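## Task

Take the cardboard box off the low shelf and set it fully inside the tote that sits on the bench. The tote must not be shifted or rotated. The robot must not tip over or be left leaning, or the task fails. The box must stay inside on its own at the end; if only the gripper keeps it there, it does not count.

## Robot and tools

Robot: a single-arm Hello Robot Stretch 4, about 1.6 m tall. It has an omni-wheel base (rim within 0.23 m of the base origin), a lift on a mast, an arm that telescopes forward, a three-joint wrist and a two-finger gripper. Its cameras are head_camera, head_left_camera, head_right_camera and wrist_camera. Loose objects may occasionally get nudged by something outside the robot.

Frames: the base frame has its origin on the floor below the base centre, x forward, y left, z up. hand_pose is reported in it, as a point between the open fingertips; its printed value can be a bit off. The odometry frame is the base frame as it was when the scene began. Heading is positive to the left, in -3.142 to 3.142.

execute_actions: argument "actions" is a list holding one action, or an empty list to just read state and images. Optional "cameras" picks which images come back (omitted, null or ["all"] gives all; [] gives none). An action contains "base", "joints" or both, plus optional "pace" and "contact_limits"; alternatively it is {"end_of_arm": "enable_torque"} by itself. Motions in one action begin together.
- base: exactly one key, each a relative offset from where the base last reported itself. translate_m: metres straight ahead (+ forward), -2 to 2. strafe_m: metres sideways (+ left), -2 to 2. rotate_rad: turn in place (+ counter-clockwise from above), -3.2 to 3.2.
- joints: absolute targets by name. lift_m 0 to 1.2; arm_m 0 to 0.55 (extension); wrist_yaw_rad -1.134 to 4.276 (0 forward, + left, 3.14 stowed backward; beyond 3.4 the arm may obstruct); wrist_pitch_rad -1.117 to 4.259 (0 level, 1.57 pointing down); wrist_roll_rad -1.117 to 4.259 (0 keeps fingers level; + rotates clockwise viewed from behind); gripper_m -0.038 to 0.141, the fingertip gap in metres (negative means fingers pressing together). Done tolerances: 0.004 for lift, arm and gripper; 0.02 for yaw and roll; 0.05 for pitch. Targets past a limit are clipped and reported; other bad values or unknown keys reject the whole call with no motion. One action runs at most 15 s.
- pace: "slow", "default", "fast" or "max". Base speed 0.1/0.3/0.4/0.6 m/s and turning 1/2/3/4 rad/s respectively, reduced when the lift is above 0.2 (down to 0.3 m/s and 1 rad/s at full height). Wrist speed does not change with pace.
- contact_limits: only {"arm_m": value}, 0 (gentlest) to 0.75 (firmest), default 0.5; the arm halts when it pushes harder.
A joint or base not named in an action may keep driving toward an earlier target without showing it in the status.

wait: {"seconds": 0 to 10}; commands nothing and returns the same state and images.
zoom_image: {"camera": name, "region": [x0, y0, x1, y1]} in pixels of that camera's latest full image, origin top-left, region no larger than 504 by 504.
finished_scene: {"scene": current scene number}; ends the scene for good and reports success. The goal must already hold steadily. Replying without any tool call ends everything.

Result lines: base_status and joint_status describe how each motion ended. "done" means reached (for the base, wheels turned the commanded amount even if slipping). "off_target": stopped short and may still push. "contact_stop_at_<key>": hit something; that part goes slack (a slack lift may sag under load, slack wheels may roll). "limit_stop_at_tilt": leaning over 6 degrees; lift, arm and wheels go slack and ignore commands until upright. "limit_stop_at_own_body": about to hit itself; moving away is allowed. "torque_fault": a wrist or gripper motor overloaded and went limp; send enable_torque. After a stop reported in a result, later calls in the same reply are skipped. on_its_own lists what happened without being commanded; its "held at" is a held target, not the actual position.
lidar_m: 12 distances in metres from the base origin, one per 30-degree sector, first straight ahead, then counter-clockwise (4th left, 7th rear, 10th right); "-" means nothing seen or closer than 0.25 m. Sees from roughly 0.15 m up to robot height; misses clear materials, thin legs, much behind.
wrist_depth_mm: a 7x7 grid of median depths, 100 to 2000 mm, top-left first; "-" is invalid. The robot's own body shows up.
base_odometry counts wheel rotation, so slip is counted as motion. If turned_by_wheels and turned_by_imu differ by over ~0.1 rad, a collision or slip likely happened and heading is off by their difference. base_tilt is in degrees (forward and right positive) with a fixed bias up to ~1.5.
motor_effort: percent of maximum, positive toward larger joint values, bracket = peak during the last action (noisy). For wheel_0, wheel_1, wheel_2, positive turns the base right. Effort outside its rest range suggests pushing or carrying; a load in a level gripper shifts wrist_pitch_rad effort.

Cameras: calibration lines give K, distortion and T_world_to_cam (base frame to camera, metres) per camera; the wrist camera's pose also inherits joint reading errors.

Tips and hazards: to grasp, command gripper_m below the object width; squeezing harder pulls it toward the wrist. Gripper reading alone does not prove a grasp; a firm squeeze shows in gripper_m effort. If fingertips jam on a surface, raise the lift. To unfold at the start, send lift_m 0.4 with wrist_yaw_rad 0. Self-collision is likely with pitch below -0.2 combined with roll below -0.4 or above 4. Do not drive or turn with over 1 kg held and arm_m above 0.2, especially fast; avoid sustained pushes or pulls, more so with a high gripper or high contact limit. Avoid drops, slams, hard hits and shoving the tote. Shorter robot motion is preferred.

Each tool is called after ">>>" as name(argument=value, ...) on one line, values as JSON.

## Session

>>> execute_actions(actions=[])

Scene clock: 0.00 s.
base_odometry: x=+0.000 y=+0.000 heading=+0.000 (m, m, rad; odometry frame)
turned_by_wheels: +0.000 (rad since the last result)
turned_by_imu: +0.000 (rad since the last result)
base_tilt: forward=+0.3 right=-0.5 (deg)
lidar_m: 1.18 1.62 1.56 1.63 1.73 1.04 1.07 1.52 2.47 2.60 1.17 1.11
base_status: not commanded
joint_positions: lift_m=+0.243 arm_m=+0.001 wrist_yaw_rad=+3.099 wrist_pitch_rad=+0.016 wrist_roll_rad=+0.003 gripper_m=+0.057
joint_status: not commanded
motor_effort: lift_m=+18 arm_m=-1 wrist_yaw_rad=-1 wrist_pitch_rad=-7 wrist_roll_rad=+0 gripper_m=-1 wheel_0=+0 wheel_1=+0 wheel_2=+0 (%)
hand_pose: x=-0.1122 y=+0.0996 z=+0.4161 quat_wxyz=(+0.021, -0.008, +0.002, +1.000) (m; base frame)
wrist_depth_mm: 139 140 - 1921 1661 1618 1464 / - 132 1336 1281 1205 1618 1464 / 104 135 206 1281 1205 1661 1499 / 114 142 1366 1281 1205 1618 1499 / - 1756 1537 1308 1229 1661 1499 / 1756 1661 198 1336 200 1430 1397 / 1160 1118 1042 110 1042 931 991
pictures: head_camera, head_left_camera, head_right_camera, wrist_camera
Images, in order (width x height): head_camera 420x560, head_left_camera 420x672, head_right_camera 420x672, wrist_camera 616x392.

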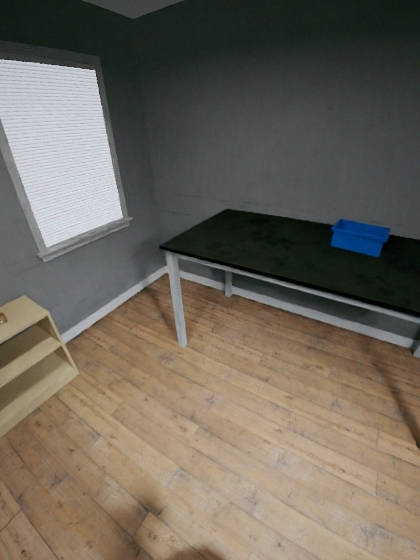

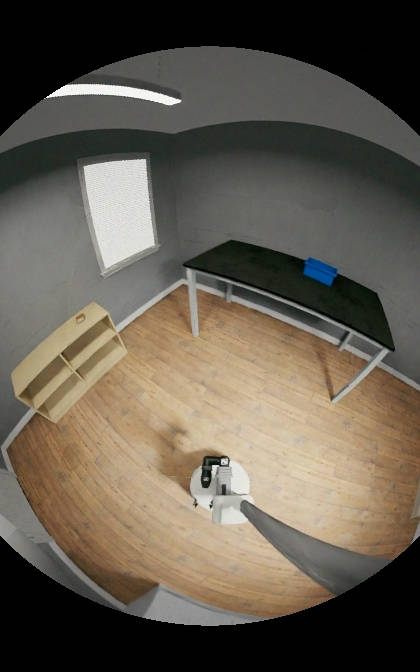

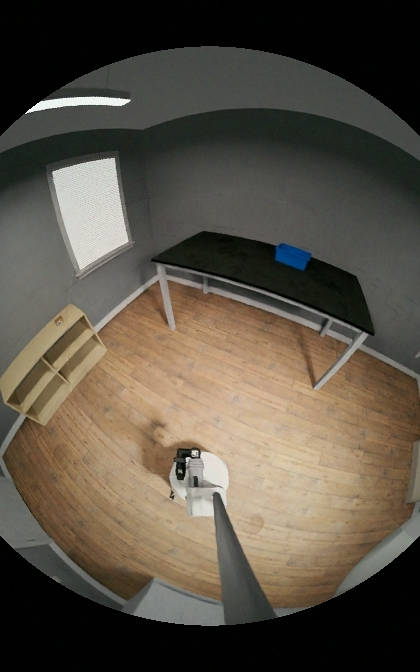

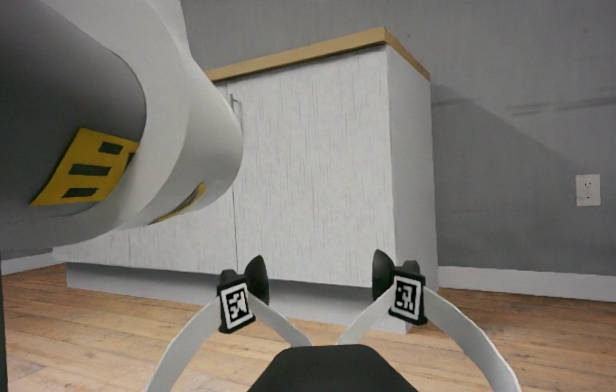

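>>> execute_actions(actions=[{"base":{"rotate_rad":1.0},"joints":{"lift_m":0.6,"wrist_yaw_rad":0,"gripper_m":0.13}}])

>>> zoom_image(camera="head_camera", region=[100, 150, 420, 450])

Scene clock: 7.33 s.
base_odometry: x=+0.000 y=+0.000 heading=+1.000 (m, m, rad; odometry frame)
turned_by_wheels: +1.000 (rad since the last result)
turned_by_imu: +0.996 (rad since the last result)
base_tilt: forward=+0.2 right=-0.4 (deg)
lidar_m: 1.55 1.62 1.76 1.05 1.05 1.45 2.50 2.58 1.19 1.14 1.17 1.57
base_status: done
joint_positions: lift_m=+0.600 arm_m=+0.001 wrist_yaw_rad=+0.000 wrist_pitch_rad=+0.016 wrist_roll_rad=+0.003 gripper_m=+0.130
joint_status: all done
motor_effort: lift_m=+21(25) arm_m=-1(0) wrist_yaw_rad=-2(9) wrist_pitch_rad=-7(7) wrist_roll_rad=+0(0) gripper_m=-1(1) wheel_0=-1(5) wheel_1=-1(5) wheel_2=-1(6) (%)
hand_pose: x=+0.4607 y=-0.0873 z=+0.7733 quat_wxyz=(+1.000, +0.001, +0.008, +0.000) (m; base frame)
wrist_depth_mm: 1708 1756 1708 1808 1756 1808 1808 / 1708 1708 1756 1863 1808 1808 1808 / 1756 1756 1756 1808 1808 1756 1808 / 1808 1756 1756 1863 1808 1863 1808 / 1808 1756 1661 1756 1708 1863 1863 / 1756 1430 1366 1576 1537 1863 1808 / 1708 1576 1708 110 1618 1618 1708
pictures: head_camera, head_left_camera, head_right_camera, wrist_camera
camera_calibration (this result's frames):
wrist_camera: T_world_to_cam=[[0.0242123, -0.998301, -0.0529981, -0.0450036], [-0.0759034, 0.0510249, -0.995809, 0.854592], [0.996821, 0.0281336, -0.074539, -0.169081], [0, 0, 0, 1]] pos_world=[0.234499, -0.0837758, 0.836022]
Images, in order (width x height): head_camera 420x560, head_left_camera 420x672, head_right_camera 420x672, wrist_camera 616x392.

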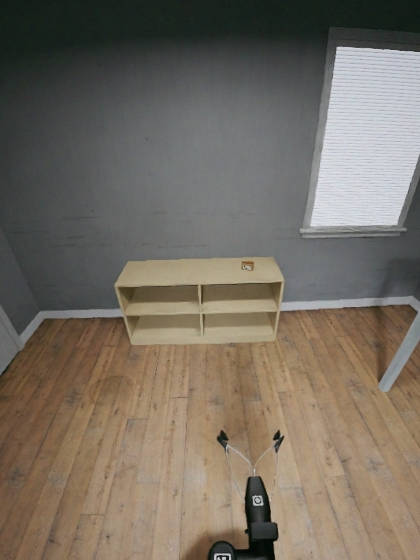

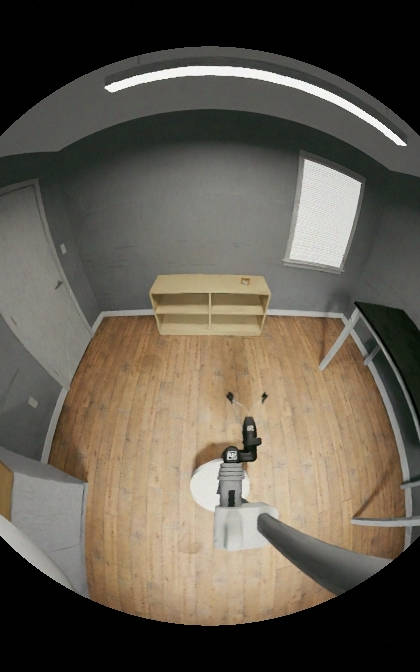

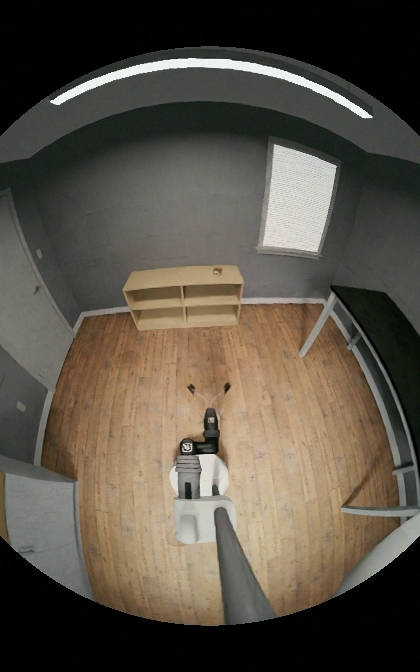

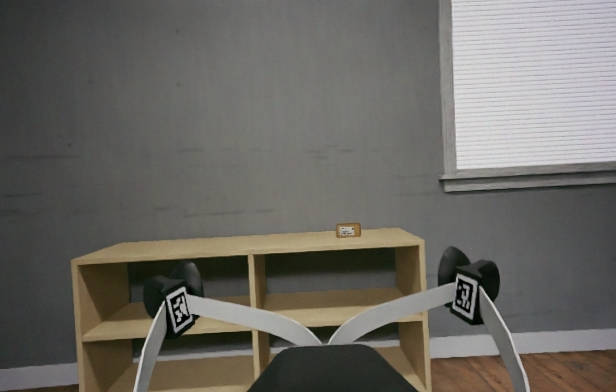

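Region (100, 150, 420, 450) of head_camera's 420x560 image, scaled by 1.575, with more detail than that image has; it fills the top 472 rows of this view, and the rest is white.

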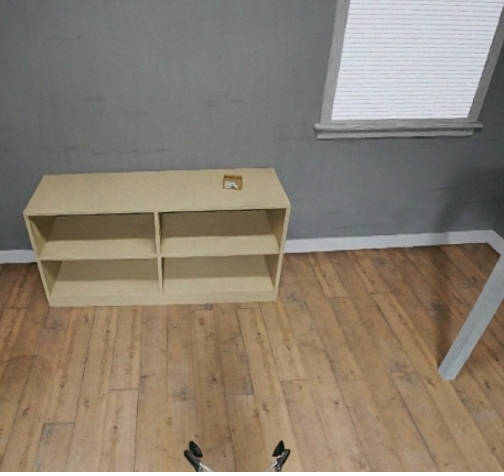

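>>> execute_actions(actions=[{"base":{"strafe_m":-0.12},"joints":{"lift_m":0.5}}], cameras=[])

>>> execute_actions(actions=[{"base":{"translate_m":0.7}}], cameras=["head_camera","wrist_camera"])

Scene clock: 17.47 s.
base_odometry: x=+0.101 y=-0.065 heading=+1.000 (m, m, rad; odometry frame)
turned_by_wheels: +0.000 (rad since the last result)
turned_by_imu: +0.000 (rad since the last result)
base_tilt: forward=+0.2 right=-0.5 (deg)
lidar_m: 1.54 1.61 1.90 1.16 1.17 1.62 2.47 2.59 1.08 1.01 1.03 1.39
base_status: done
joint_positions: lift_m=+0.500 arm_m=+0.001 wrist_yaw_rad=+0.000 wrist_pitch_rad=+0.016 wrist_roll_rad=+0.003 gripper_m=+0.130
joint_status: all done
motor_effort: lift_m=+15(19) arm_m=-1(0) wrist_yaw_rad=-1(2) wrist_pitch_rad=-7(7) wrist_roll_rad=+0(0) gripper_m=-1(0) wheel_0=-2(3) wheel_1=+0(7) wheel_2=-2(1) (%)
hand_pose: x=+0.4607 y=-0.0874 z=+0.6738 quat_wxyz=(+1.000, +0.001, +0.008, +0.000) (m; base frame)
wrist_depth_mm: 1756 1708 1808 1756 1756 1808 1756 / 1708 1756 1756 1756 1756 1808 1756 / 1708 1756 1808 1808 1756 1808 1808 / 1708 1708 1863 1863 1863 1863 1863 / 1618 1808 1756 1756 1921 1863 1808 / 1576 1464 1336 1499 1537 1756 1808 / 1537 1499 1464 110 1537 1430 1499
pictures: none
No camera images: the call's "cameras" was empty. Leave "cameras" out to get every camera's image.

Scene clock: 21.27 s.
base_odometry: x=+0.479 y=+0.524 heading=+1.000 (m, m, rad; odometry frame)
turned_by_wheels: +0.000 (rad since the last result)
turned_by_imu: -0.001 (rad since the last result)
base_tilt: forward=+0.4 right=-0.6 (deg)
lidar_m: 0.86 0.89 1.75 1.78 1.47 1.64 3.48 1.49 1.06 0.99 1.02 0.91
base_status: done
joint_positions: lift_m=+0.500 arm_m=+0.001 wrist_yaw_rad=+0.000 wrist_pitch_rad=+0.016 wrist_roll_rad=+0.003 gripper_m=+0.130
joint_status: not commanded
motor_effort: lift_m=+16(17) arm_m=-1(0) wrist_yaw_rad=-1(1) wrist_pitch_rad=-7(8) wrist_roll_rad=+0(0) gripper_m=-1(1) wheel_0=+0(2) wheel_1=+0(2) wheel_2=+0(9) (%)
hand_pose: x=+0.4607 y=-0.0874 z=+0.6737 quat_wxyz=(+1.000, +0.001, +0.008, +0.000) (m; base frame)
wrist_depth_mm: 1025 1025 1042 1060 1060 1042 1078 / 1042 1025 1060 1060 1078 1060 1078 / 1042 1042 1042 1060 1060 1078 1098 / 1025 1060 1042 1078 1078 1098 1118 / 878 809 878 820 809 1098 1118 / 1060 661 1042 1078 904 668 1118 / 917 788 866 109 831 741 1118
pictures: head_camera, wrist_camera
camera_calibration (this result's frames):
wrist_camera: T_world_to_cam=[[0.0239306, -0.998308, -0.0529981, -0.0502338], [-0.075889, 0.0510463, -0.995809, 0.755405], [0.996829, 0.0278522, -0.074539, -0.176506], [0, 0, 0, 1]] pos_world=[0.234476, -0.0837934, 0.73642]
Images, in order (width x height): head_camera 420x560, wrist_camera 616x392.

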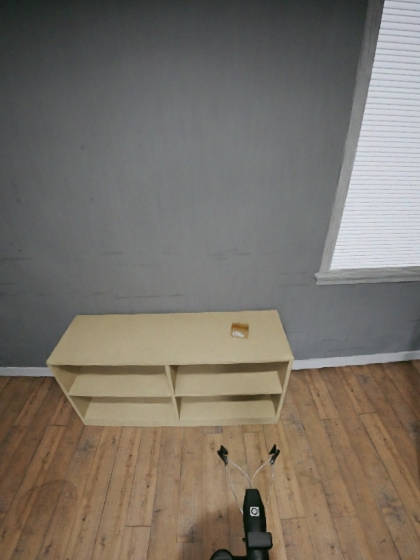

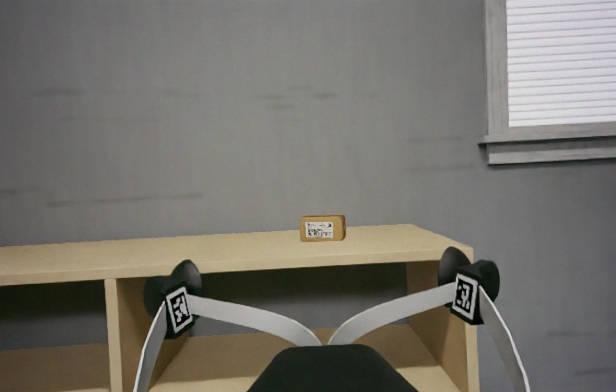

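>>> execute_actions(actions=[{"base":{"translate_m":0.3},"joints":{"lift_m":0.43,"arm_m":0.15}}], cameras=["head_camera","wrist_camera"])

Scene clock: 28.17 s.
torque_fault: wrist_yaw_rad switched itself off since the last result.
base_odometry: x=+0.641 y=+0.776 heading=+1.000 (m, m, rad; odometry frame)
turned_by_wheels: +0.001 (rad since the last result)
turned_by_imu: +0.082 (rad since the last result)
base_tilt: forward=+0.3 right=-0.5 (deg)
lidar_m: 0.58 0.63 0.91 1.79 1.66 1.72 3.82 1.40 1.03 1.01 1.32 0.58
base_status: done
joint_positions: lift_m=+0.430 arm_m=+0.147 wrist_yaw_rad=-0.309 wrist_pitch_rad=+0.015 wrist_roll_rad=+0.003 gripper_m=+0.130
joint_status: all done
on_its_own: wrist_yaw_rad is off since a torque_fault, until you send "end_of_arm": "enable_torque" (your +0.000 is given up)
motor_effort: lift_m=+16(18) arm_m=+15(16) wrist_yaw_rad=+0(99) wrist_pitch_rad=-4(21) wrist_roll_rad=-1(1) gripper_m=-1(4) wheel_0=+11(10) wheel_1=+6(9) wheel_2=-10(27) (%)
hand_pose: x=+0.5666 y=-0.1709 z=+0.6041 quat_wxyz=(+0.988, +0.003, +0.007, -0.154) (m; base frame)
wrist_depth_mm: 569 603 634 668 707 750 809 / 574 597 634 668 707 759 798 / 580 603 627 676 707 759 798 / 580 603 647 539 715 768 820 / 375 345 320 296 281 291 322 / 220 185 244 668 569 399 353 / 580 609 640 109 615 469 357
pictures: head_camera, wrist_camera
camera_calibration (this result's frames):
wrist_camera: T_world_to_cam=[[-0.28038, -0.958407, -0.0533141, 0.0396087], [-0.055494, 0.0716336, -0.995886, 0.690407], [0.958284, -0.276267, -0.0732705, -0.315794], [0, 0, 0, 1]] pos_world=[0.35204, -0.0987388, 0.66654]
Images, in order (width x height): head_camera 420x560, wrist_camera 616x392.

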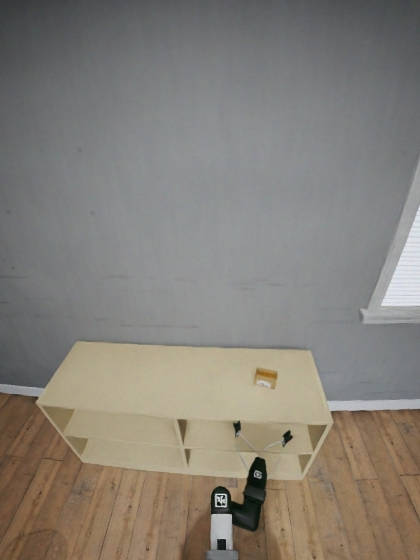

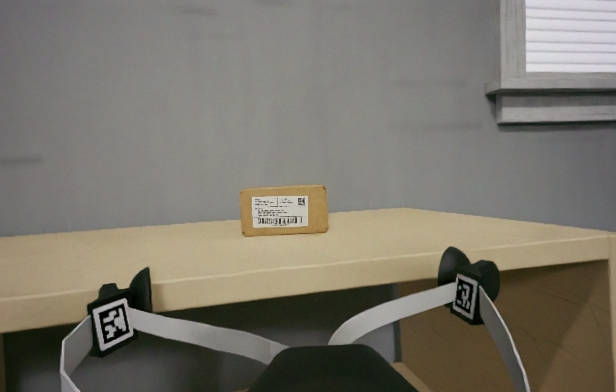

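>>> execute_actions(actions=[{"joints":{"arm_m":0.0}}], cameras=[])

>>> execute_actions(actions=[{"end_of_arm":"enable_torque"}], cameras=[])

>>> execute_actions(actions=[{"joints":{"lift_m":0.5,"wrist_yaw_rad":0,"wrist_pitch_rad":0}}], cameras=["head_camera","wrist_camera"])

Scene clock: 34.10 s.
base_odometry: x=+0.642 y=+0.776 heading=+1.000 (m, m, rad; odometry frame)
turned_by_wheels: -0.001 (rad since the last result)
turned_by_imu: -0.001 (rad since the last result)
base_tilt: forward=+0.3 right=-0.5 (deg)
lidar_m: 0.57 0.64 0.89 1.78 1.65 1.76 3.81 1.38 1.02 0.99 1.32 0.61
base_status: not commanded
joint_positions: lift_m=+0.430 arm_m=+0.003 wrist_yaw_rad=-0.291 wrist_pitch_rad=+0.016 wrist_roll_rad=+0.003 gripper_m=+0.130
joint_status: all done
joint sent to its limit — the command would take arm_m past its lower limit, so that joint was sent only as far as its limit.
on_its_own: wrist_yaw_rad is off since a torque_fault, until you send "end_of_arm": "enable_torque" (your +0.000 is given up)
motor_effort: lift_m=+16(16) arm_m=-8(13) wrist_yaw_rad=+0(0) wrist_pitch_rad=-7(8) wrist_roll_rad=+0(1) gripper_m=-1(4) wheel_0=+0(12) wheel_1=+0(6) wheel_2=+0(9) (%)
hand_pose: x=+0.4248 y=-0.1664 z=+0.6038 quat_wxyz=(+0.989, +0.003, +0.008, -0.145) (m; base frame)
wrist_depth_mm: 707 732 768 831 866 904 960 / 691 741 778 820 866 904 976 / 707 750 768 820 891 931 976 / 699 732 768 809 878 931 991 / 394 430 407 459 580 449 991 / 676 741 778 820 585 455 991 / 661 715 715 110 609 480 991
pictures: none
No camera images: the call's "cameras" was empty. Leave "cameras" out to get every camera's image.

Scene clock: 34.40 s.
base_odometry: x=+0.642 y=+0.776 heading=+1.000 (m, m, rad; odometry frame)
turned_by_wheels: +0.000 (rad since the last result)
turned_by_imu: +0.000 (rad since the last result)
base_tilt: forward=+0.4 right=-0.5 (deg)
lidar_m: 0.56 0.60 0.91 1.77 1.66 1.75 3.83 1.38 1.02 0.98 1.32 0.60
base_status: not commanded
joint_positions: lift_m=+0.430 arm_m=+0.003 wrist_yaw_rad=-0.291 wrist_pitch_rad=+0.016 wrist_roll_rad=+0.003 gripper_m=+0.130
joint_status: not commanded
end_of_arm: enable_torque: each motor that was off is on again
on_its_own: wrist_yaw_rad is held at -0.291, not at your +0.000, since a torque_fault
motor_effort: lift_m=+16(16) arm_m=-7(8) wrist_yaw_rad=+0(1) wrist_pitch_rad=-7(8) wrist_roll_rad=+0(0) gripper_m=-2(1) wheel_0=-1(1) wheel_1=+0(0) wheel_2=+0(0) (%)
hand_pose: x=+0.4248 y=-0.1664 z=+0.6038 quat_wxyz=(+0.989, +0.003, +0.008, -0.145) (m; base frame)
wrist_depth_mm: 699 732 778 809 854 917 976 / 699 741 768 831 878 904 976 / 699 723 788 809 866 931 991 / 707 732 768 820 866 946 991 / 389 427 404 466 580 452 1008 / 661 732 778 831 591 452 1008 / 661 723 723 110 603 480 1008
pictures: none
No camera images: the call's "cameras" was empty. Leave "cameras" out to get every camera's image.

Scene clock: 35.63 s.
base_odometry: x=+0.642 y=+0.776 heading=+1.000 (m, m, rad; odometry frame)
turned_by_wheels: +0.000 (rad since the last result)
turned_by_imu: +0.000 (rad since the last result)
base_tilt: forward=+0.4 right=-0.6 (deg)
lidar_m: 0.57 0.62 0.90 1.77 1.65 1.72 3.83 1.39 1.04 1.01 1.31 0.60
base_status: not commanded
joint_positions: lift_m=+0.500 arm_m=+0.003 wrist_yaw_rad=+0.000 wrist_pitch_rad=+0.003 wrist_roll_rad=+0.003 gripper_m=+0.130
joint_status: all done
motor_effort: lift_m=+21(22) arm_m=-7(7) wrist_yaw_rad=+1(7) wrist_pitch_rad=-9(10) wrist_roll_rad=+0(0) gripper_m=+0(1) wheel_0=-1(1) wheel_1=+0(0) wheel_2=+0(0) (%)
hand_pose: x=+0.4619 y=-0.0875 z=+0.6772 quat_wxyz=(+1.000, +0.001, +0.001, +0.000) (m; base frame)
wrist_depth_mm: 788 768 778 768 759 750 741 / 788 788 768 778 768 759 741 / 809 768 778 778 759 759 750 / 809 798 788 768 768 759 750 / 798 798 788 778 517 668 759 / 466 399 368 407 359 353 370 / 404 466 798 110 788 768 544
pictures: head_camera, wrist_camera
camera_calibration (this result's frames):
wrist_camera: T_world_to_cam=[[0.0242679, -0.998308, -0.052835, -0.0504517], [-0.0623023, 0.0512375, -0.996741, 0.753398], [0.997762, 0.0274805, -0.0609535, -0.187108], [0, 0, 0, 1]] pos_world=[0.234852, -0.0838268, 0.736872]
Images, in order (width x height): head_camera 420x560, wrist_camera 616x392.

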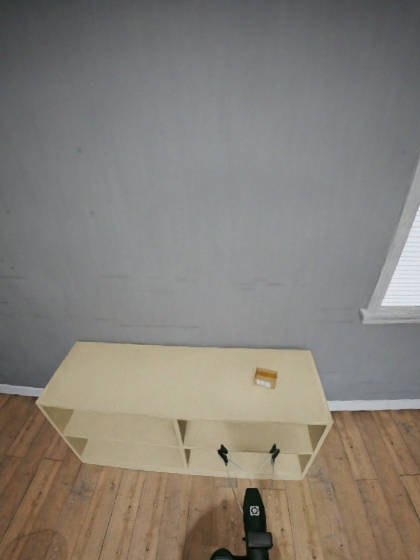

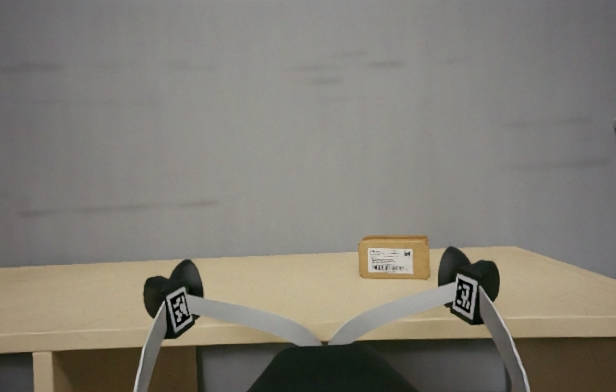

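>>> execute_actions(actions=[{"base":{"strafe_m":-0.10},"joints":{"lift_m":0.47}}], cameras=[])

>>> execute_actions(actions=[{"joints":{"arm_m":0.2}}], cameras=["head_camera","wrist_camera"])

Scene clock: 44.20 s.
base_odometry: x=+0.726 y=+0.722 heading=+1.000 (m, m, rad; odometry frame)
turned_by_wheels: +0.000 (rad since the last result)
turned_by_imu: +0.000 (rad since the last result)
base_tilt: forward=+0.3 right=-0.6 (deg)
lidar_m: 0.56 0.63 0.89 1.88 1.72 1.89 3.82 1.27 0.95 0.89 1.30 0.60
base_status: done
joint_positions: lift_m=+0.470 arm_m=+0.003 wrist_yaw_rad=+0.000 wrist_pitch_rad=+0.002 wrist_roll_rad=+0.003 gripper_m=+0.130
joint_status: all done
motor_effort: lift_m=+15(20) arm_m=-7(7) wrist_yaw_rad=+0(1) wrist_pitch_rad=-7(9) wrist_roll_rad=+0(0) gripper_m=+0(1) wheel_0=-2(6) wheel_1=+2(6) wheel_2=+0(1) (%)
hand_pose: x=+0.4619 y=-0.0875 z=+0.6477 quat_wxyz=(+1.000, +0.001, +0.001, +0.000) (m; base frame)
wrist_depth_mm: 788 768 768 759 750 741 741 / 778 778 778 759 750 750 732 / 788 778 778 768 768 750 741 / 809 788 778 778 759 750 741 / 750 676 634 504 539 512 750 / 399 373 362 362 355 345 347 / 508 676 788 110 759 569 373
pictures: none
No camera images: the call's "cameras" was empty. Leave "cameras" out to get every camera's image.

Scene clock: 45.90 s.
base_odometry: x=+0.726 y=+0.722 heading=+1.000 (m, m, rad; odometry frame)
turned_by_wheels: +0.000 (rad since the last result)
turned_by_imu: +0.000 (rad since the last result)
base_tilt: forward=+0.3 right=-0.6 (deg)
lidar_m: 0.57 0.61 0.89 1.88 1.73 1.93 3.83 1.28 0.94 0.91 1.30 0.61
base_status: not commanded
joint_positions: lift_m=+0.470 arm_m=+0.199 wrist_yaw_rad=+0.000 wrist_pitch_rad=+0.002 wrist_roll_rad=+0.003 gripper_m=+0.130
joint_status: all done
motor_effort: lift_m=+15(15) arm_m=+7(9) wrist_yaw_rad=-1(0) wrist_pitch_rad=-7(8) wrist_roll_rad=+0(0) gripper_m=-1(1) wheel_0=-1(2) wheel_1=+2(2) wheel_2=+0(0) (%)
hand_pose: x=+0.6581 y=-0.0874 z=+0.6478 quat_wxyz=(+1.000, +0.001, +0.001, +0.000) (m; base frame)
wrist_depth_mm: 580 580 564 564 559 549 549 / 591 574 574 569 559 554 549 / 585 585 574 574 559 554 554 / 585 580 580 569 559 554 554 / 585 585 574 319 459 496 549 / 353 304 266 304 255 245 283 / 235 214 219 110 213 192 202
pictures: head_camera, wrist_camera
camera_calibration (this result's frames):
wrist_camera: T_world_to_cam=[[0.0246925, -0.998298, -0.0528268, -0.0569332], [-0.061993, 0.0512122, -0.996762, 0.736106], [0.997771, 0.0278874, -0.060623, -0.384839], [0, 0, 0, 1]] pos_world=[0.431021, -0.0838017, 0.707385]
Images, in order (width x height): head_camera 420x560, wrist_camera 616x392.

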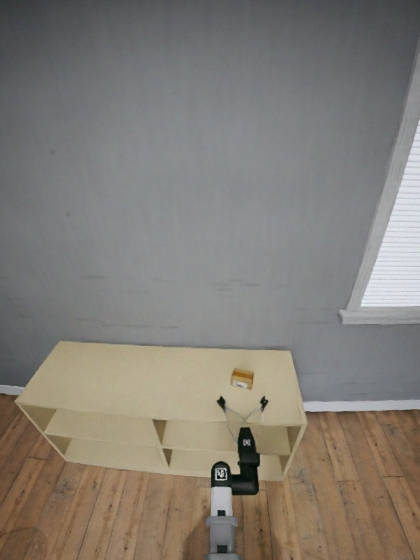

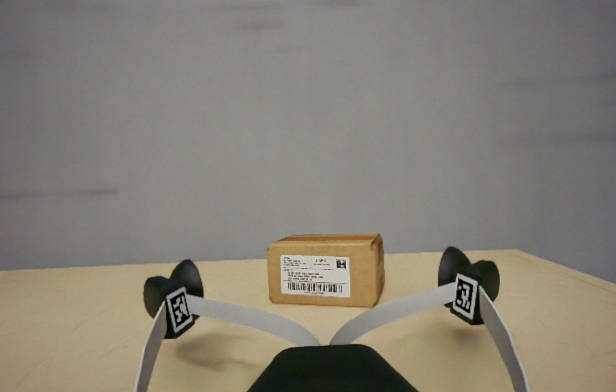

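>>> execute_actions(actions=[{"joints":{"arm_m":0.315,"lift_m":0.447},"pace":"slow"}], cameras=["head_camera","wrist_camera"])

Scene clock: 49.77 s.
base_odometry: x=+0.726 y=+0.722 heading=+0.999 (m, m, rad; odometry frame)
turned_by_wheels: -0.001 (rad since the last result)
turned_by_imu: +0.012 (rad since the last result)
base_tilt: forward=+0.1 right=-0.6 (deg)
lidar_m: 0.59 0.61 0.90 1.88 1.71 1.94 3.79 1.22 0.95 0.89 1.30 0.61
base_status: not commanded
joint_positions: lift_m=+0.448 arm_m=+0.290 wrist_yaw_rad=-0.012 wrist_pitch_rad=-0.005 wrist_roll_rad=+0.001 gripper_m=+0.130
joint_status: arm_m contact_stop (moved +0.092 of +0.116); the others done
on_its_own: arm_m is slack since a contact_stop (your +0.315 is given up); wrist_yaw_rad is at rest, and its effort (+35) is outside its rest range (-13 to +13)
motor_effort: lift_m=+15(14) arm_m=+0(24) wrist_yaw_rad=+35(71) wrist_pitch_rad=+14(14) wrist_roll_rad=+4(4) gripper_m=+1(0) wheel_0=-2(4) wheel_1=+2(5) wheel_2=-11(17) (%)
hand_pose: x=+0.7488 y=-0.0909 z=+0.6274 quat_wxyz=(+1.000, +0.001, -0.002, -0.006) (m; base frame)
wrist_depth_mm: 496 488 484 480 469 469 466 / 496 488 488 480 477 473 466 / 496 492 488 477 477 469 469 / 496 488 484 480 473 473 473 / 496 496 484 226 216 469 466 / 297 254 223 224 211 207 237 / 193 177 181 109 177 160 167
pictures: head_camera, wrist_camera
camera_calibration (this result's frames):
wrist_camera: T_world_to_cam=[[0.0128016, -0.998609, -0.0511553, -0.0559535], [-0.0542172, 0.050391, -0.997257, 0.715998], [0.998447, 0.01554, -0.0534967, -0.482574], [0, 0, 0, 1]] pos_world=[0.52136, -0.0844563, 0.685355]
Images, in order (width x height): head_camera 420x560, wrist_camera 616x392.

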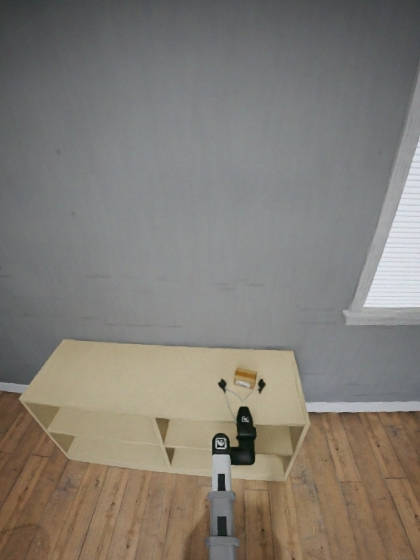

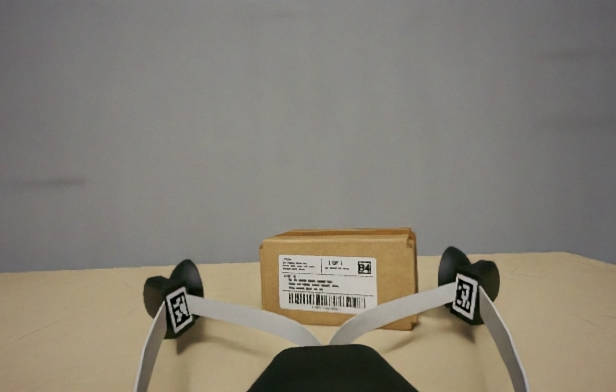

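>>> execute_actions(actions=[{"base":{"strafe_m":-0.025},"joints":{"lift_m":0.46,"arm_m":0.28},"pace":"slow"}], cameras=[])

>>> execute_actions(actions=[{"joints":{"arm_m":0.33},"pace":"slow"}], cameras=["head_camera","wrist_camera"])

Scene clock: 54.13 s.
base_odometry: x=+0.747 y=+0.709 heading=+0.999 (m, m, rad; odometry frame)
turned_by_wheels: +0.000 (rad since the last result)
turned_by_imu: +0.000 (rad since the last result)
base_tilt: forward=+0.3 right=-0.4 (deg)
lidar_m: 0.57 0.64 0.90 1.90 1.74 1.96 3.81 1.26 0.91 0.87 1.27 0.59
base_status: done
joint_positions: lift_m=+0.460 arm_m=+0.281 wrist_yaw_rad=+0.000 wrist_pitch_rad=+0.002 wrist_roll_rad=+0.002 gripper_m=+0.130
joint_status: all done
motor_effort: lift_m=+21(19) arm_m=-7(8) wrist_yaw_rad=+0(34) wrist_pitch_rad=-7(13) wrist_roll_rad=+1(4) gripper_m=+0(0) wheel_0=+1(6) wheel_1=-2(7) wheel_2=+0(11) (%)
hand_pose: x=+0.7407 y=-0.0875 z=+0.6374 quat_wxyz=(+1.000, +0.001, +0.001, +0.000) (m; base frame)
wrist_depth_mm: 500 496 488 480 473 473 462 / 508 500 496 488 477 466 466 / 504 496 492 484 477 473 466 / 504 500 500 492 480 473 466 / 508 500 492 231 402 473 469 / 314 271 236 224 217 218 250 / 207 190 194 109 189 171 178
pictures: none
No camera images: the call's "cameras" was empty. Leave "cameras" out to get every camera's image.

Scene clock: 55.23 s.
base_odometry: x=+0.746 y=+0.708 heading=+0.998 (m, m, rad; odometry frame)
turned_by_wheels: +0.000 (rad since the last result)
turned_by_imu: +0.009 (rad since the last result)
base_tilt: forward=+0.2 right=-0.4 (deg)
lidar_m: 0.58 0.62 0.92 1.91 1.73 1.99 3.81 1.22 0.91 0.87 1.28 0.61
base_status: not commanded
joint_positions: lift_m=+0.460 arm_m=+0.291 wrist_yaw_rad=-0.011 wrist_pitch_rad=+0.005 wrist_roll_rad=+0.002 gripper_m=+0.130
joint_status: arm_m contact_stop (moved +0.010 of +0.049)
on_its_own: arm_m is slack since a contact_stop (your +0.330 is given up); wrist_yaw_rad is at rest, and its effort (+32) is outside its rest range (-13 to +13)
motor_effort: lift_m=+19(22) arm_m=+0(25) wrist_yaw_rad=+32(71) wrist_pitch_rad=-14(15) wrist_roll_rad=+1(1) gripper_m=+0(1) wheel_0=+3(7) wheel_1=+2(5) wheel_2=-10(15) (%)
hand_pose: x=+0.7497 y=-0.0907 z=+0.6368 quat_wxyz=(+1.000, +0.001, +0.002, -0.006) (m; base frame)
wrist_depth_mm: 496 488 480 473 466 466 459 / 496 488 480 477 473 462 459 / 496 496 480 480 469 462 459 / 500 492 484 480 480 469 466 / 500 496 488 225 342 469 462 / 306 263 230 220 211 214 243 / 202 186 190 109 184 167 175
pictures: head_camera, wrist_camera
camera_calibration (this result's frames):
wrist_camera: T_world_to_cam=[[0.0130224, -0.998538, -0.0524558, -0.0546077], [-0.0639188, 0.0515216, -0.996624, 0.732374], [0.99787, 0.0163314, -0.0631544, -0.47631], [0, 0, 0, 1]] pos_world=[0.522819, -0.0844821, 0.696956]
Images, in order (width x height): head_camera 420x560, wrist_camera 616x392.

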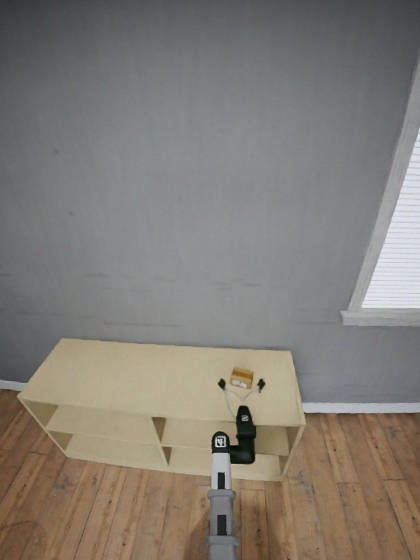

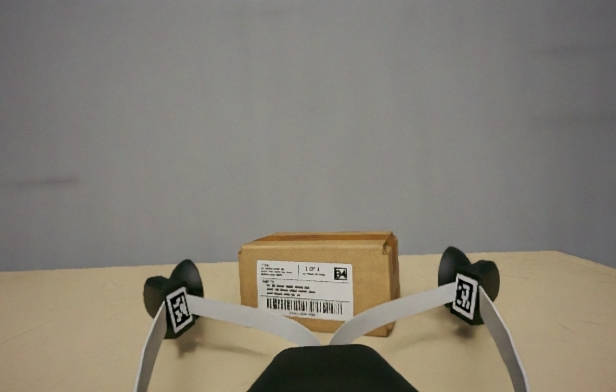

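>>> execute_actions(actions=[{"joints":{"arm_m":0.285,"gripper_m":0.04,"wrist_yaw_rad":0}}], cameras=["wrist_camera"])

>>> execute_actions(actions=[{"joints":{"lift_m":0.56},"pace":"slow"}], cameras=["head_camera","wrist_camera"])

Scene clock: 61.13 s.
base_odometry: x=+0.747 y=+0.708 heading=+0.999 (m, m, rad; odometry frame)
turned_by_wheels: +0.001 (rad since the last result)
turned_by_imu: +0.001 (rad since the last result)
base_tilt: forward=+0.3 right=-0.5 (deg)
lidar_m: 0.59 0.63 0.91 1.90 1.75 2.00 3.81 1.22 0.93 0.87 1.29 0.59
base_status: not commanded
joint_positions: lift_m=+0.460 arm_m=+0.286 wrist_yaw_rad=+0.000 wrist_pitch_rad=+0.003 wrist_roll_rad=+0.002 gripper_m=+0.040
joint_status: all done
motor_effort: lift_m=+19(19) arm_m=-8(8) wrist_yaw_rad=-1(30) wrist_pitch_rad=-8(14) wrist_roll_rad=+1(1) gripper_m=-19(21) wheel_0=+1(3) wheel_1=+0(2) wheel_2=+0(10) (%)
hand_pose: x=+0.7457 y=-0.0875 z=+0.6374 quat_wxyz=(+1.000, +0.001, +0.001, +0.000) (m; base frame)
wrist_depth_mm: 504 496 484 480 469 466 459 / 504 492 492 477 473 466 459 / 504 504 488 480 473 466 459 / 512 504 488 484 477 469 466 / 508 504 492 226 236 477 466 / 315 298 191 222 206 183 251 / 207 179 193 109 182 171 168
pictures: wrist_camera
camera_calibration (this result's frames):
wrist_camera: T_world_to_cam=[[0.0244446, -0.998327, -0.0524033, -0.0597982], [-0.062362, 0.0507941, -0.99676, 0.731429], [0.997754, 0.0276334, -0.061016, -0.472625], [0, 0, 0, 1]] pos_world=[0.518638, -0.0837902, 0.697088]
Images, in order (width x height): wrist_camera 616x392.

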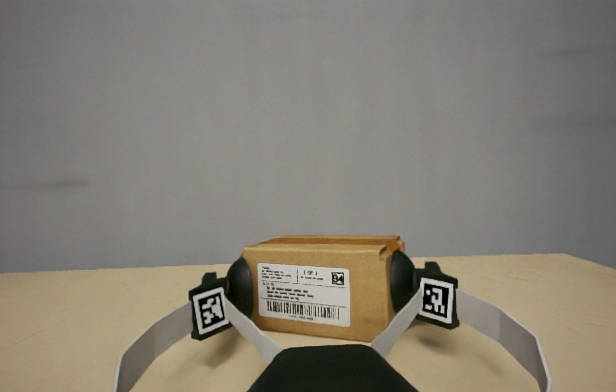

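Scene clock: 62.83 s.
base_odometry: x=+0.747 y=+0.708 heading=+0.999 (m, m, rad; odometry frame)
turned_by_wheels: +0.000 (rad since the last result)
turned_by_imu: +0.000 (rad since the last result)
base_tilt: forward=+0.3 right=-0.5 (deg)
lidar_m: 0.59 0.61 0.91 1.90 1.75 2.01 3.81 1.24 0.90 0.87 1.27 0.58
base_status: not commanded
joint_positions: lift_m=+0.560 arm_m=+0.286 wrist_yaw_rad=+0.000 wrist_pitch_rad=+0.003 wrist_roll_rad=+0.002 gripper_m=+0.040
joint_status: all done
motor_effort: lift_m=+22(25) arm_m=-8(7) wrist_yaw_rad=+0(1) wrist_pitch_rad=-10(10) wrist_roll_rad=+1(1) gripper_m=-22(22) wheel_0=+0(1) wheel_1=+0(0) wheel_2=+0(0) (%)
hand_pose: x=+0.7457 y=-0.0875 z=+0.7370 quat_wxyz=(+1.000, +0.001, +0.002, +0.000) (m; base frame)
wrist_depth_mm: 500 492 480 480 473 462 455 / 504 496 484 488 469 466 459 / 504 500 488 480 473 466 462 / 508 500 496 480 480 473 462 / 512 508 488 227 236 469 462 / 512 508 191 220 206 183 466 / 449 387 415 110 394 366 373
pictures: head_camera, wrist_camera
camera_calibration (this result's frames):
wrist_camera: T_world_to_cam=[[0.0244086, -0.998327, -0.0524201, -0.0545436], [-0.0630493, 0.0507941, -0.996717, 0.831109], [0.997712, 0.0276335, -0.061704, -0.466011], [0, 0, 0, 1]] pos_world=[0.518677, -0.0837902, 0.796766]
Images, in order (width x height): head_camera 420x560, wrist_camera 616x392.

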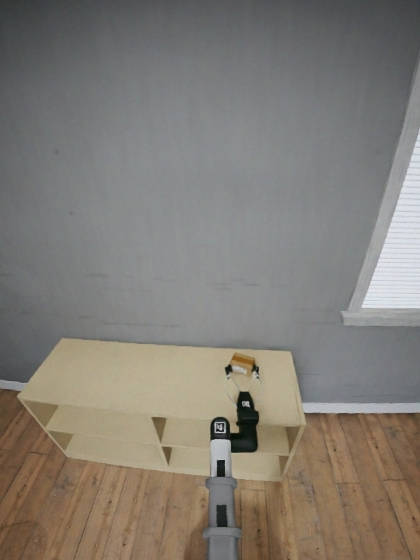

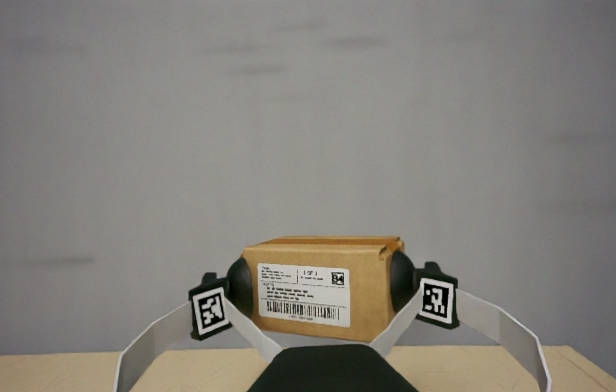

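>>> execute_actions(actions=[{"joints":{"arm_m":0.0,"lift_m":1.0}}], cameras=[])

>>> execute_actions(actions=[{"base":{"rotate_rad":-1.5},"pace":"slow"}], cameras=["head_camera","wrist_camera","head_left_camera"])

Scene clock: 69.47 s.
base_odometry: x=+0.747 y=+0.708 heading=+0.999 (m, m, rad; odometry frame)
turned_by_wheels: +0.000 (rad since the last result)
turned_by_imu: +0.000 (rad since the last result)
base_tilt: forward=+0.3 right=-0.5 (deg)
lidar_m: 0.54 0.60 0.90 1.90 1.74 1.97 3.82 1.23 0.92 0.87 1.27 0.59
base_status: not commanded
joint_positions: lift_m=+1.000 arm_m=+0.003 wrist_yaw_rad=+0.000 wrist_pitch_rad=+0.004 wrist_roll_rad=+0.002 gripper_m=+0.040
joint_status: all done
joint sent to its limit — the command would take arm_m past its lower limit, so that joint was sent only as far as its limit.
motor_effort: lift_m=+22(26) arm_m=-8(8) wrist_yaw_rad=+1(1) wrist_pitch_rad=-11(11) wrist_roll_rad=+1(1) gripper_m=-22(21) wheel_0=+2(1) wheel_1=+0(0) wheel_2=+0(0) (%)
hand_pose: x=+0.4620 y=-0.0875 z=+1.1769 quat_wxyz=(+1.000, +0.001, +0.002, +0.000) (m; base frame)
wrist_depth_mm: 778 778 768 759 750 732 741 / 798 778 778 750 741 732 732 / 809 798 778 768 759 750 741 / 820 798 788 768 759 741 741 / 809 809 798 226 237 759 741 / 831 798 191 221 206 183 732 / 809 809 809 110 759 750 732
pictures: none
No camera images: the call's "cameras" was empty. Leave "cameras" out to get every camera's image.

Scene clock: 72.23 s.
base_odometry: x=+0.747 y=+0.709 heading=-0.501 (m, m, rad; odometry frame)
turned_by_wheels: -1.500 (rad since the last result)
turned_by_imu: -1.495 (rad since the last result)
base_tilt: forward=+0.2 right=-0.6 (deg)
lidar_m: 0.87 1.19 0.58 0.56 0.65 1.03 1.90 1.75 2.17 3.45 1.11 0.90
base_status: done
joint_positions: lift_m=+1.000 arm_m=+0.003 wrist_yaw_rad=+0.000 wrist_pitch_rad=+0.004 wrist_roll_rad=+0.002 gripper_m=+0.040
joint_status: not commanded
motor_effort: lift_m=+22(22) arm_m=-7(8) wrist_yaw_rad=+0(0) wrist_pitch_rad=-10(11) wrist_roll_rad=+1(2) gripper_m=-21(21) wheel_0=+1(6) wheel_1=+0(7) wheel_2=-1(3) (%)
hand_pose: x=+0.4620 y=-0.0874 z=+1.1769 quat_wxyz=(+1.000, +0.001, +0.002, +0.000) (m; base frame)
wrist_depth_mm: 1366 1708 1708 1576 1499 1464 1430 / 1366 1756 1661 1618 1618 1537 1499 / 1366 1661 1661 1618 1537 1499 1537 / 1308 1756 1618 1661 1537 1499 1464 / 1255 1708 1708 227 237 1499 1464 / 1281 1618 191 220 206 183 960 / 1281 1499 1708 110 676 640 676
pictures: head_camera, head_left_camera, wrist_camera
camera_calibration (this result's frames):
wrist_camera: T_world_to_cam=[[0.0244781, -0.998325, -0.052424, -0.0245593], [-0.0633542, 0.0507852, -0.996698, 1.25184], [0.997691, 0.0277186, -0.0620049, -0.155425], [0, 0, 0, 1]] pos_world=[0.234977, -0.0837847, 1.23678]
Images, in order (width x height): head_camera 420x560, head_left_camera 420x672, wrist_camera 616x392.

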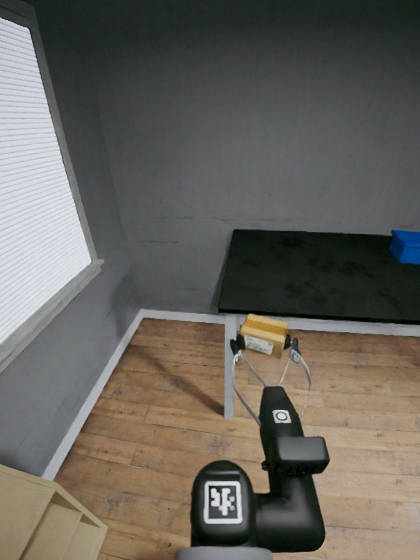

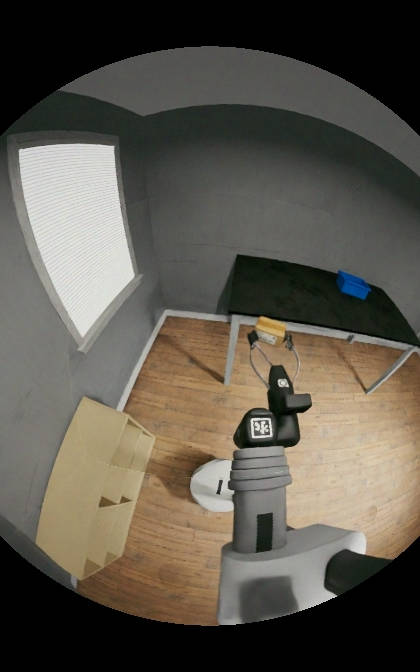

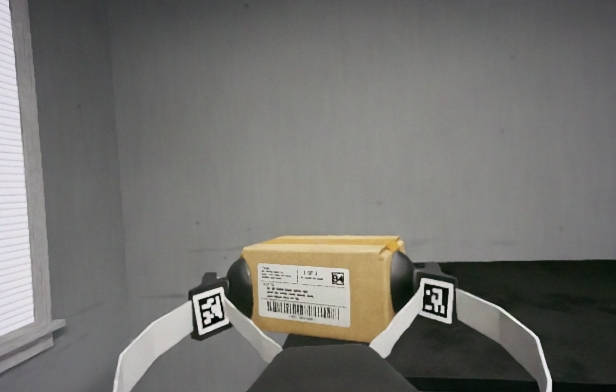

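>>> execute_actions(actions=[{"base":{"strafe_m":-1.0},"joints":{"lift_m":1.1}}], cameras=["head_camera","wrist_camera","head_left_camera"])

Scene clock: 83.07 s.
base_odometry: x=+0.266 y=-0.169 heading=-0.501 (m, m, rad; odometry frame)
turned_by_wheels: +0.000 (rad since the last result)
turned_by_imu: -0.002 (rad since the last result)
base_tilt: forward=+0.2 right=-0.5 (deg)
lidar_m: 0.73 0.83 1.28 1.54 1.74 2.10 1.44 1.56 2.47 2.46 0.96 0.75
base_status: done
joint_positions: lift_m=+1.100 arm_m=+0.003 wrist_yaw_rad=+0.000 wrist_pitch_rad=+0.004 wrist_roll_rad=+0.002 gripper_m=+0.040
joint_status: all done
motor_effort: lift_m=+21(29) arm_m=-8(7) wrist_yaw_rad=+0(1) wrist_pitch_rad=-12(11) wrist_roll_rad=+1(1) gripper_m=-19(19) wheel_0=-1(7) wheel_1=+2(6) wheel_2=+0(3) (%)
hand_pose: x=+0.4620 y=-0.0874 z=+1.2770 quat_wxyz=(+1.000, +0.001, +0.002, +0.000) (m; base frame)
wrist_depth_mm: 1618 1576 1464 1430 1397 1397 1366 / 1618 1576 1537 1464 1430 1336 1336 / 1618 1576 1499 1537 1430 1366 1336 / 1661 1537 1537 1464 1430 1397 1366 / 1661 1661 1499 226 238 1397 1336 / 1661 1499 192 220 206 183 1229 / 1042 878 946 110 891 842 891
pictures: head_camera, head_left_camera, wrist_camera
camera_calibration (this result's frames):
wrist_camera: T_world_to_cam=[[0.0244792, -0.998325, -0.0524232, -0.0193159], [-0.063321, 0.0507853, -0.9967, 1.35154], [0.997693, 0.0277179, -0.0619718, -0.149265], [0, 0, 0, 1]] pos_world=[0.234974, -0.0837848, 1.33682]
Images, in order (width x height): head_camera 420x560, head_left_camera 420x672, wrist_camera 616x392.

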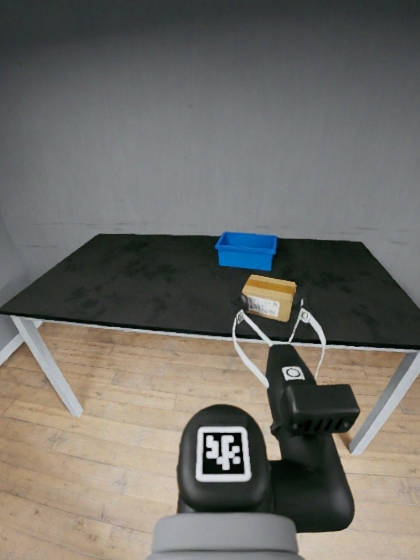

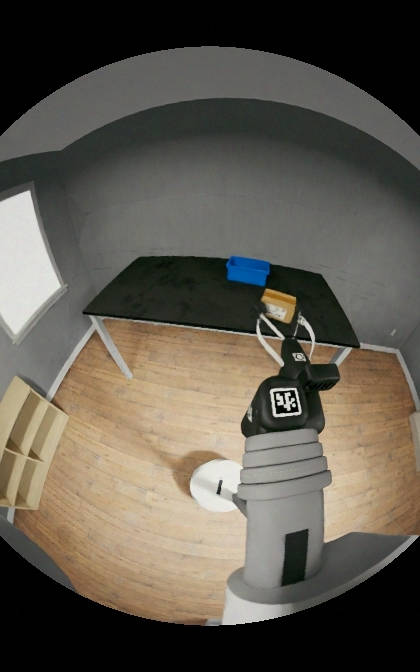

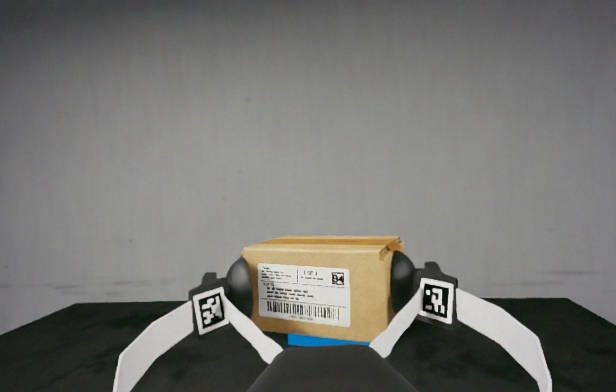

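>>> execute_actions(actions=[{"base":{"rotate_rad":-0.07},"pace":"slow"}], cameras=[])

>>> execute_actions(actions=[{"base":{"translate_m":0.35},"joints":{"lift_m":1.15,"arm_m":0.2,"wrist_pitch_rad":0.5}}], cameras=["head_camera","wrist_camera","head_left_camera"])

Scene clock: 92.27 s.
base_odometry: x=+0.266 y=-0.169 heading=-0.571 (m, m, rad; odometry frame)
turned_by_wheels: -0.070 (rad since the last result)
turned_by_imu: -0.070 (rad since the last result)
base_tilt: forward=+0.2 right=-0.5 (deg)
lidar_m: 0.73 0.79 1.14 1.55 1.67 2.10 1.45 1.52 2.21 2.46 1.00 0.76
base_status: done
joint_positions: lift_m=+1.100 arm_m=+0.003 wrist_yaw_rad=+0.000 wrist_pitch_rad=+0.004 wrist_roll_rad=+0.002 gripper_m=+0.040
joint_status: not commanded
motor_effort: lift_m=+21(21) arm_m=-7(8) wrist_yaw_rad=+0(1) wrist_pitch_rad=-11(11) wrist_roll_rad=+1(1) gripper_m=-21(19) wheel_0=-1(4) wheel_1=+1(4) wheel_2=+0(6) (%)
hand_pose: x=+0.4620 y=-0.0874 z=+1.2770 quat_wxyz=(+1.000, +0.001, +0.002, +0.000) (m; base frame)
wrist_depth_mm: 1537 1537 1430 1499 1430 1430 1397 / 1537 1537 1499 1464 1430 1397 1366 / 1576 1499 1464 1464 1430 1397 1366 / 1537 1499 1537 1464 1464 1397 1430 / 1537 1499 1499 226 236 1464 1366 / 1576 1464 192 220 206 184 1397 / 1025 904 931 109 891 842 866
pictures: none
No camera images: the call's "cameras" was empty. Leave "cameras" out to get every camera's image.

Scene clock: 94.90 s.
base_odometry: x=+0.561 y=-0.358 heading=-0.571 (m, m, rad; odometry frame)
turned_by_wheels: +0.000 (rad since the last result)
turned_by_imu: +0.000 (rad since the last result)
base_tilt: forward=+0.2 right=-0.5 (deg)
lidar_m: 0.38 0.43 0.61 1.54 1.64 2.49 1.80 1.91 2.56 2.48 0.53 0.40
base_status: done
joint_positions: lift_m=+1.150 arm_m=+0.199 wrist_yaw_rad=+0.000 wrist_pitch_rad=+0.503 wrist_roll_rad=+0.002 gripper_m=+0.040
joint_status: all done
motor_effort: lift_m=+22(20) arm_m=+7(9) wrist_yaw_rad=-1(1) wrist_pitch_rad=-9(9) wrist_roll_rad=+1(1) gripper_m=-22(18) wheel_0=+1(7) wheel_1=+0(4) wheel_2=+1(7) (%)
hand_pose: x=+0.6224 y=-0.0874 z=+1.1889 quat_wxyz=(+0.969, +0.001, +0.249, +0.000) (m; base frame)
wrist_depth_mm: 842 842 831 809 809 809 798 / 904 904 891 891 878 878 842 / 976 976 960 946 931 931 946 / 946 917 759 715 768 831 831 / 741 723 574 226 236 676 668 / 615 597 192 220 206 183 564 / 525 492 508 110 492 480 484
pictures: head_camera, head_left_camera, wrist_camera
camera_calibration (this result's frames):
wrist_camera: T_world_to_cam=[[-0.00337936, -0.998324, -0.0577664, -0.00410573], [-0.532953, 0.0506769, -0.844626, 1.3854], [0.846138, 0.0279325, -0.532231, 0.338637], [0, 0, 0, 1]] pos_world=[0.451805, -0.0837656, 1.35014]
Images, in order (width x height): head_camera 420x560, head_left_camera 420x672, wrist_camera 616x392.

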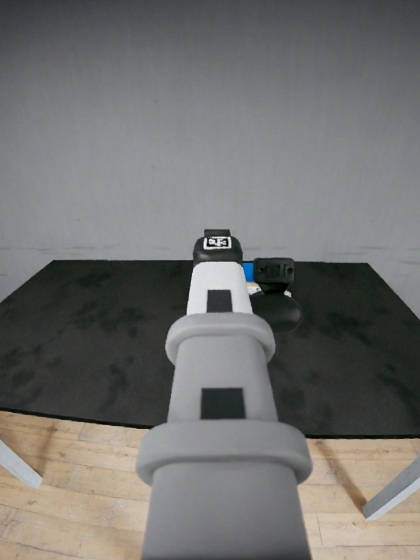

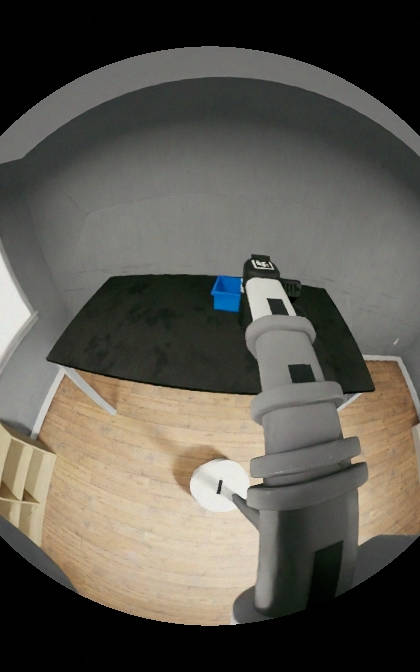

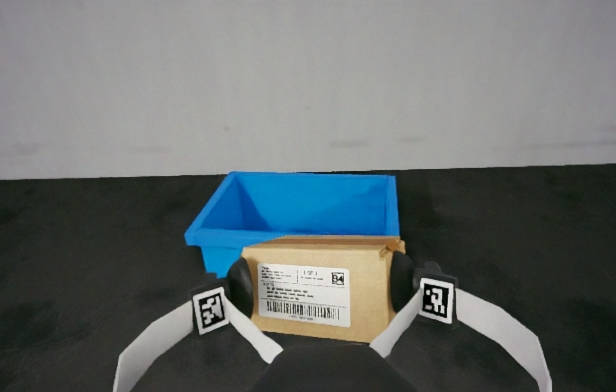

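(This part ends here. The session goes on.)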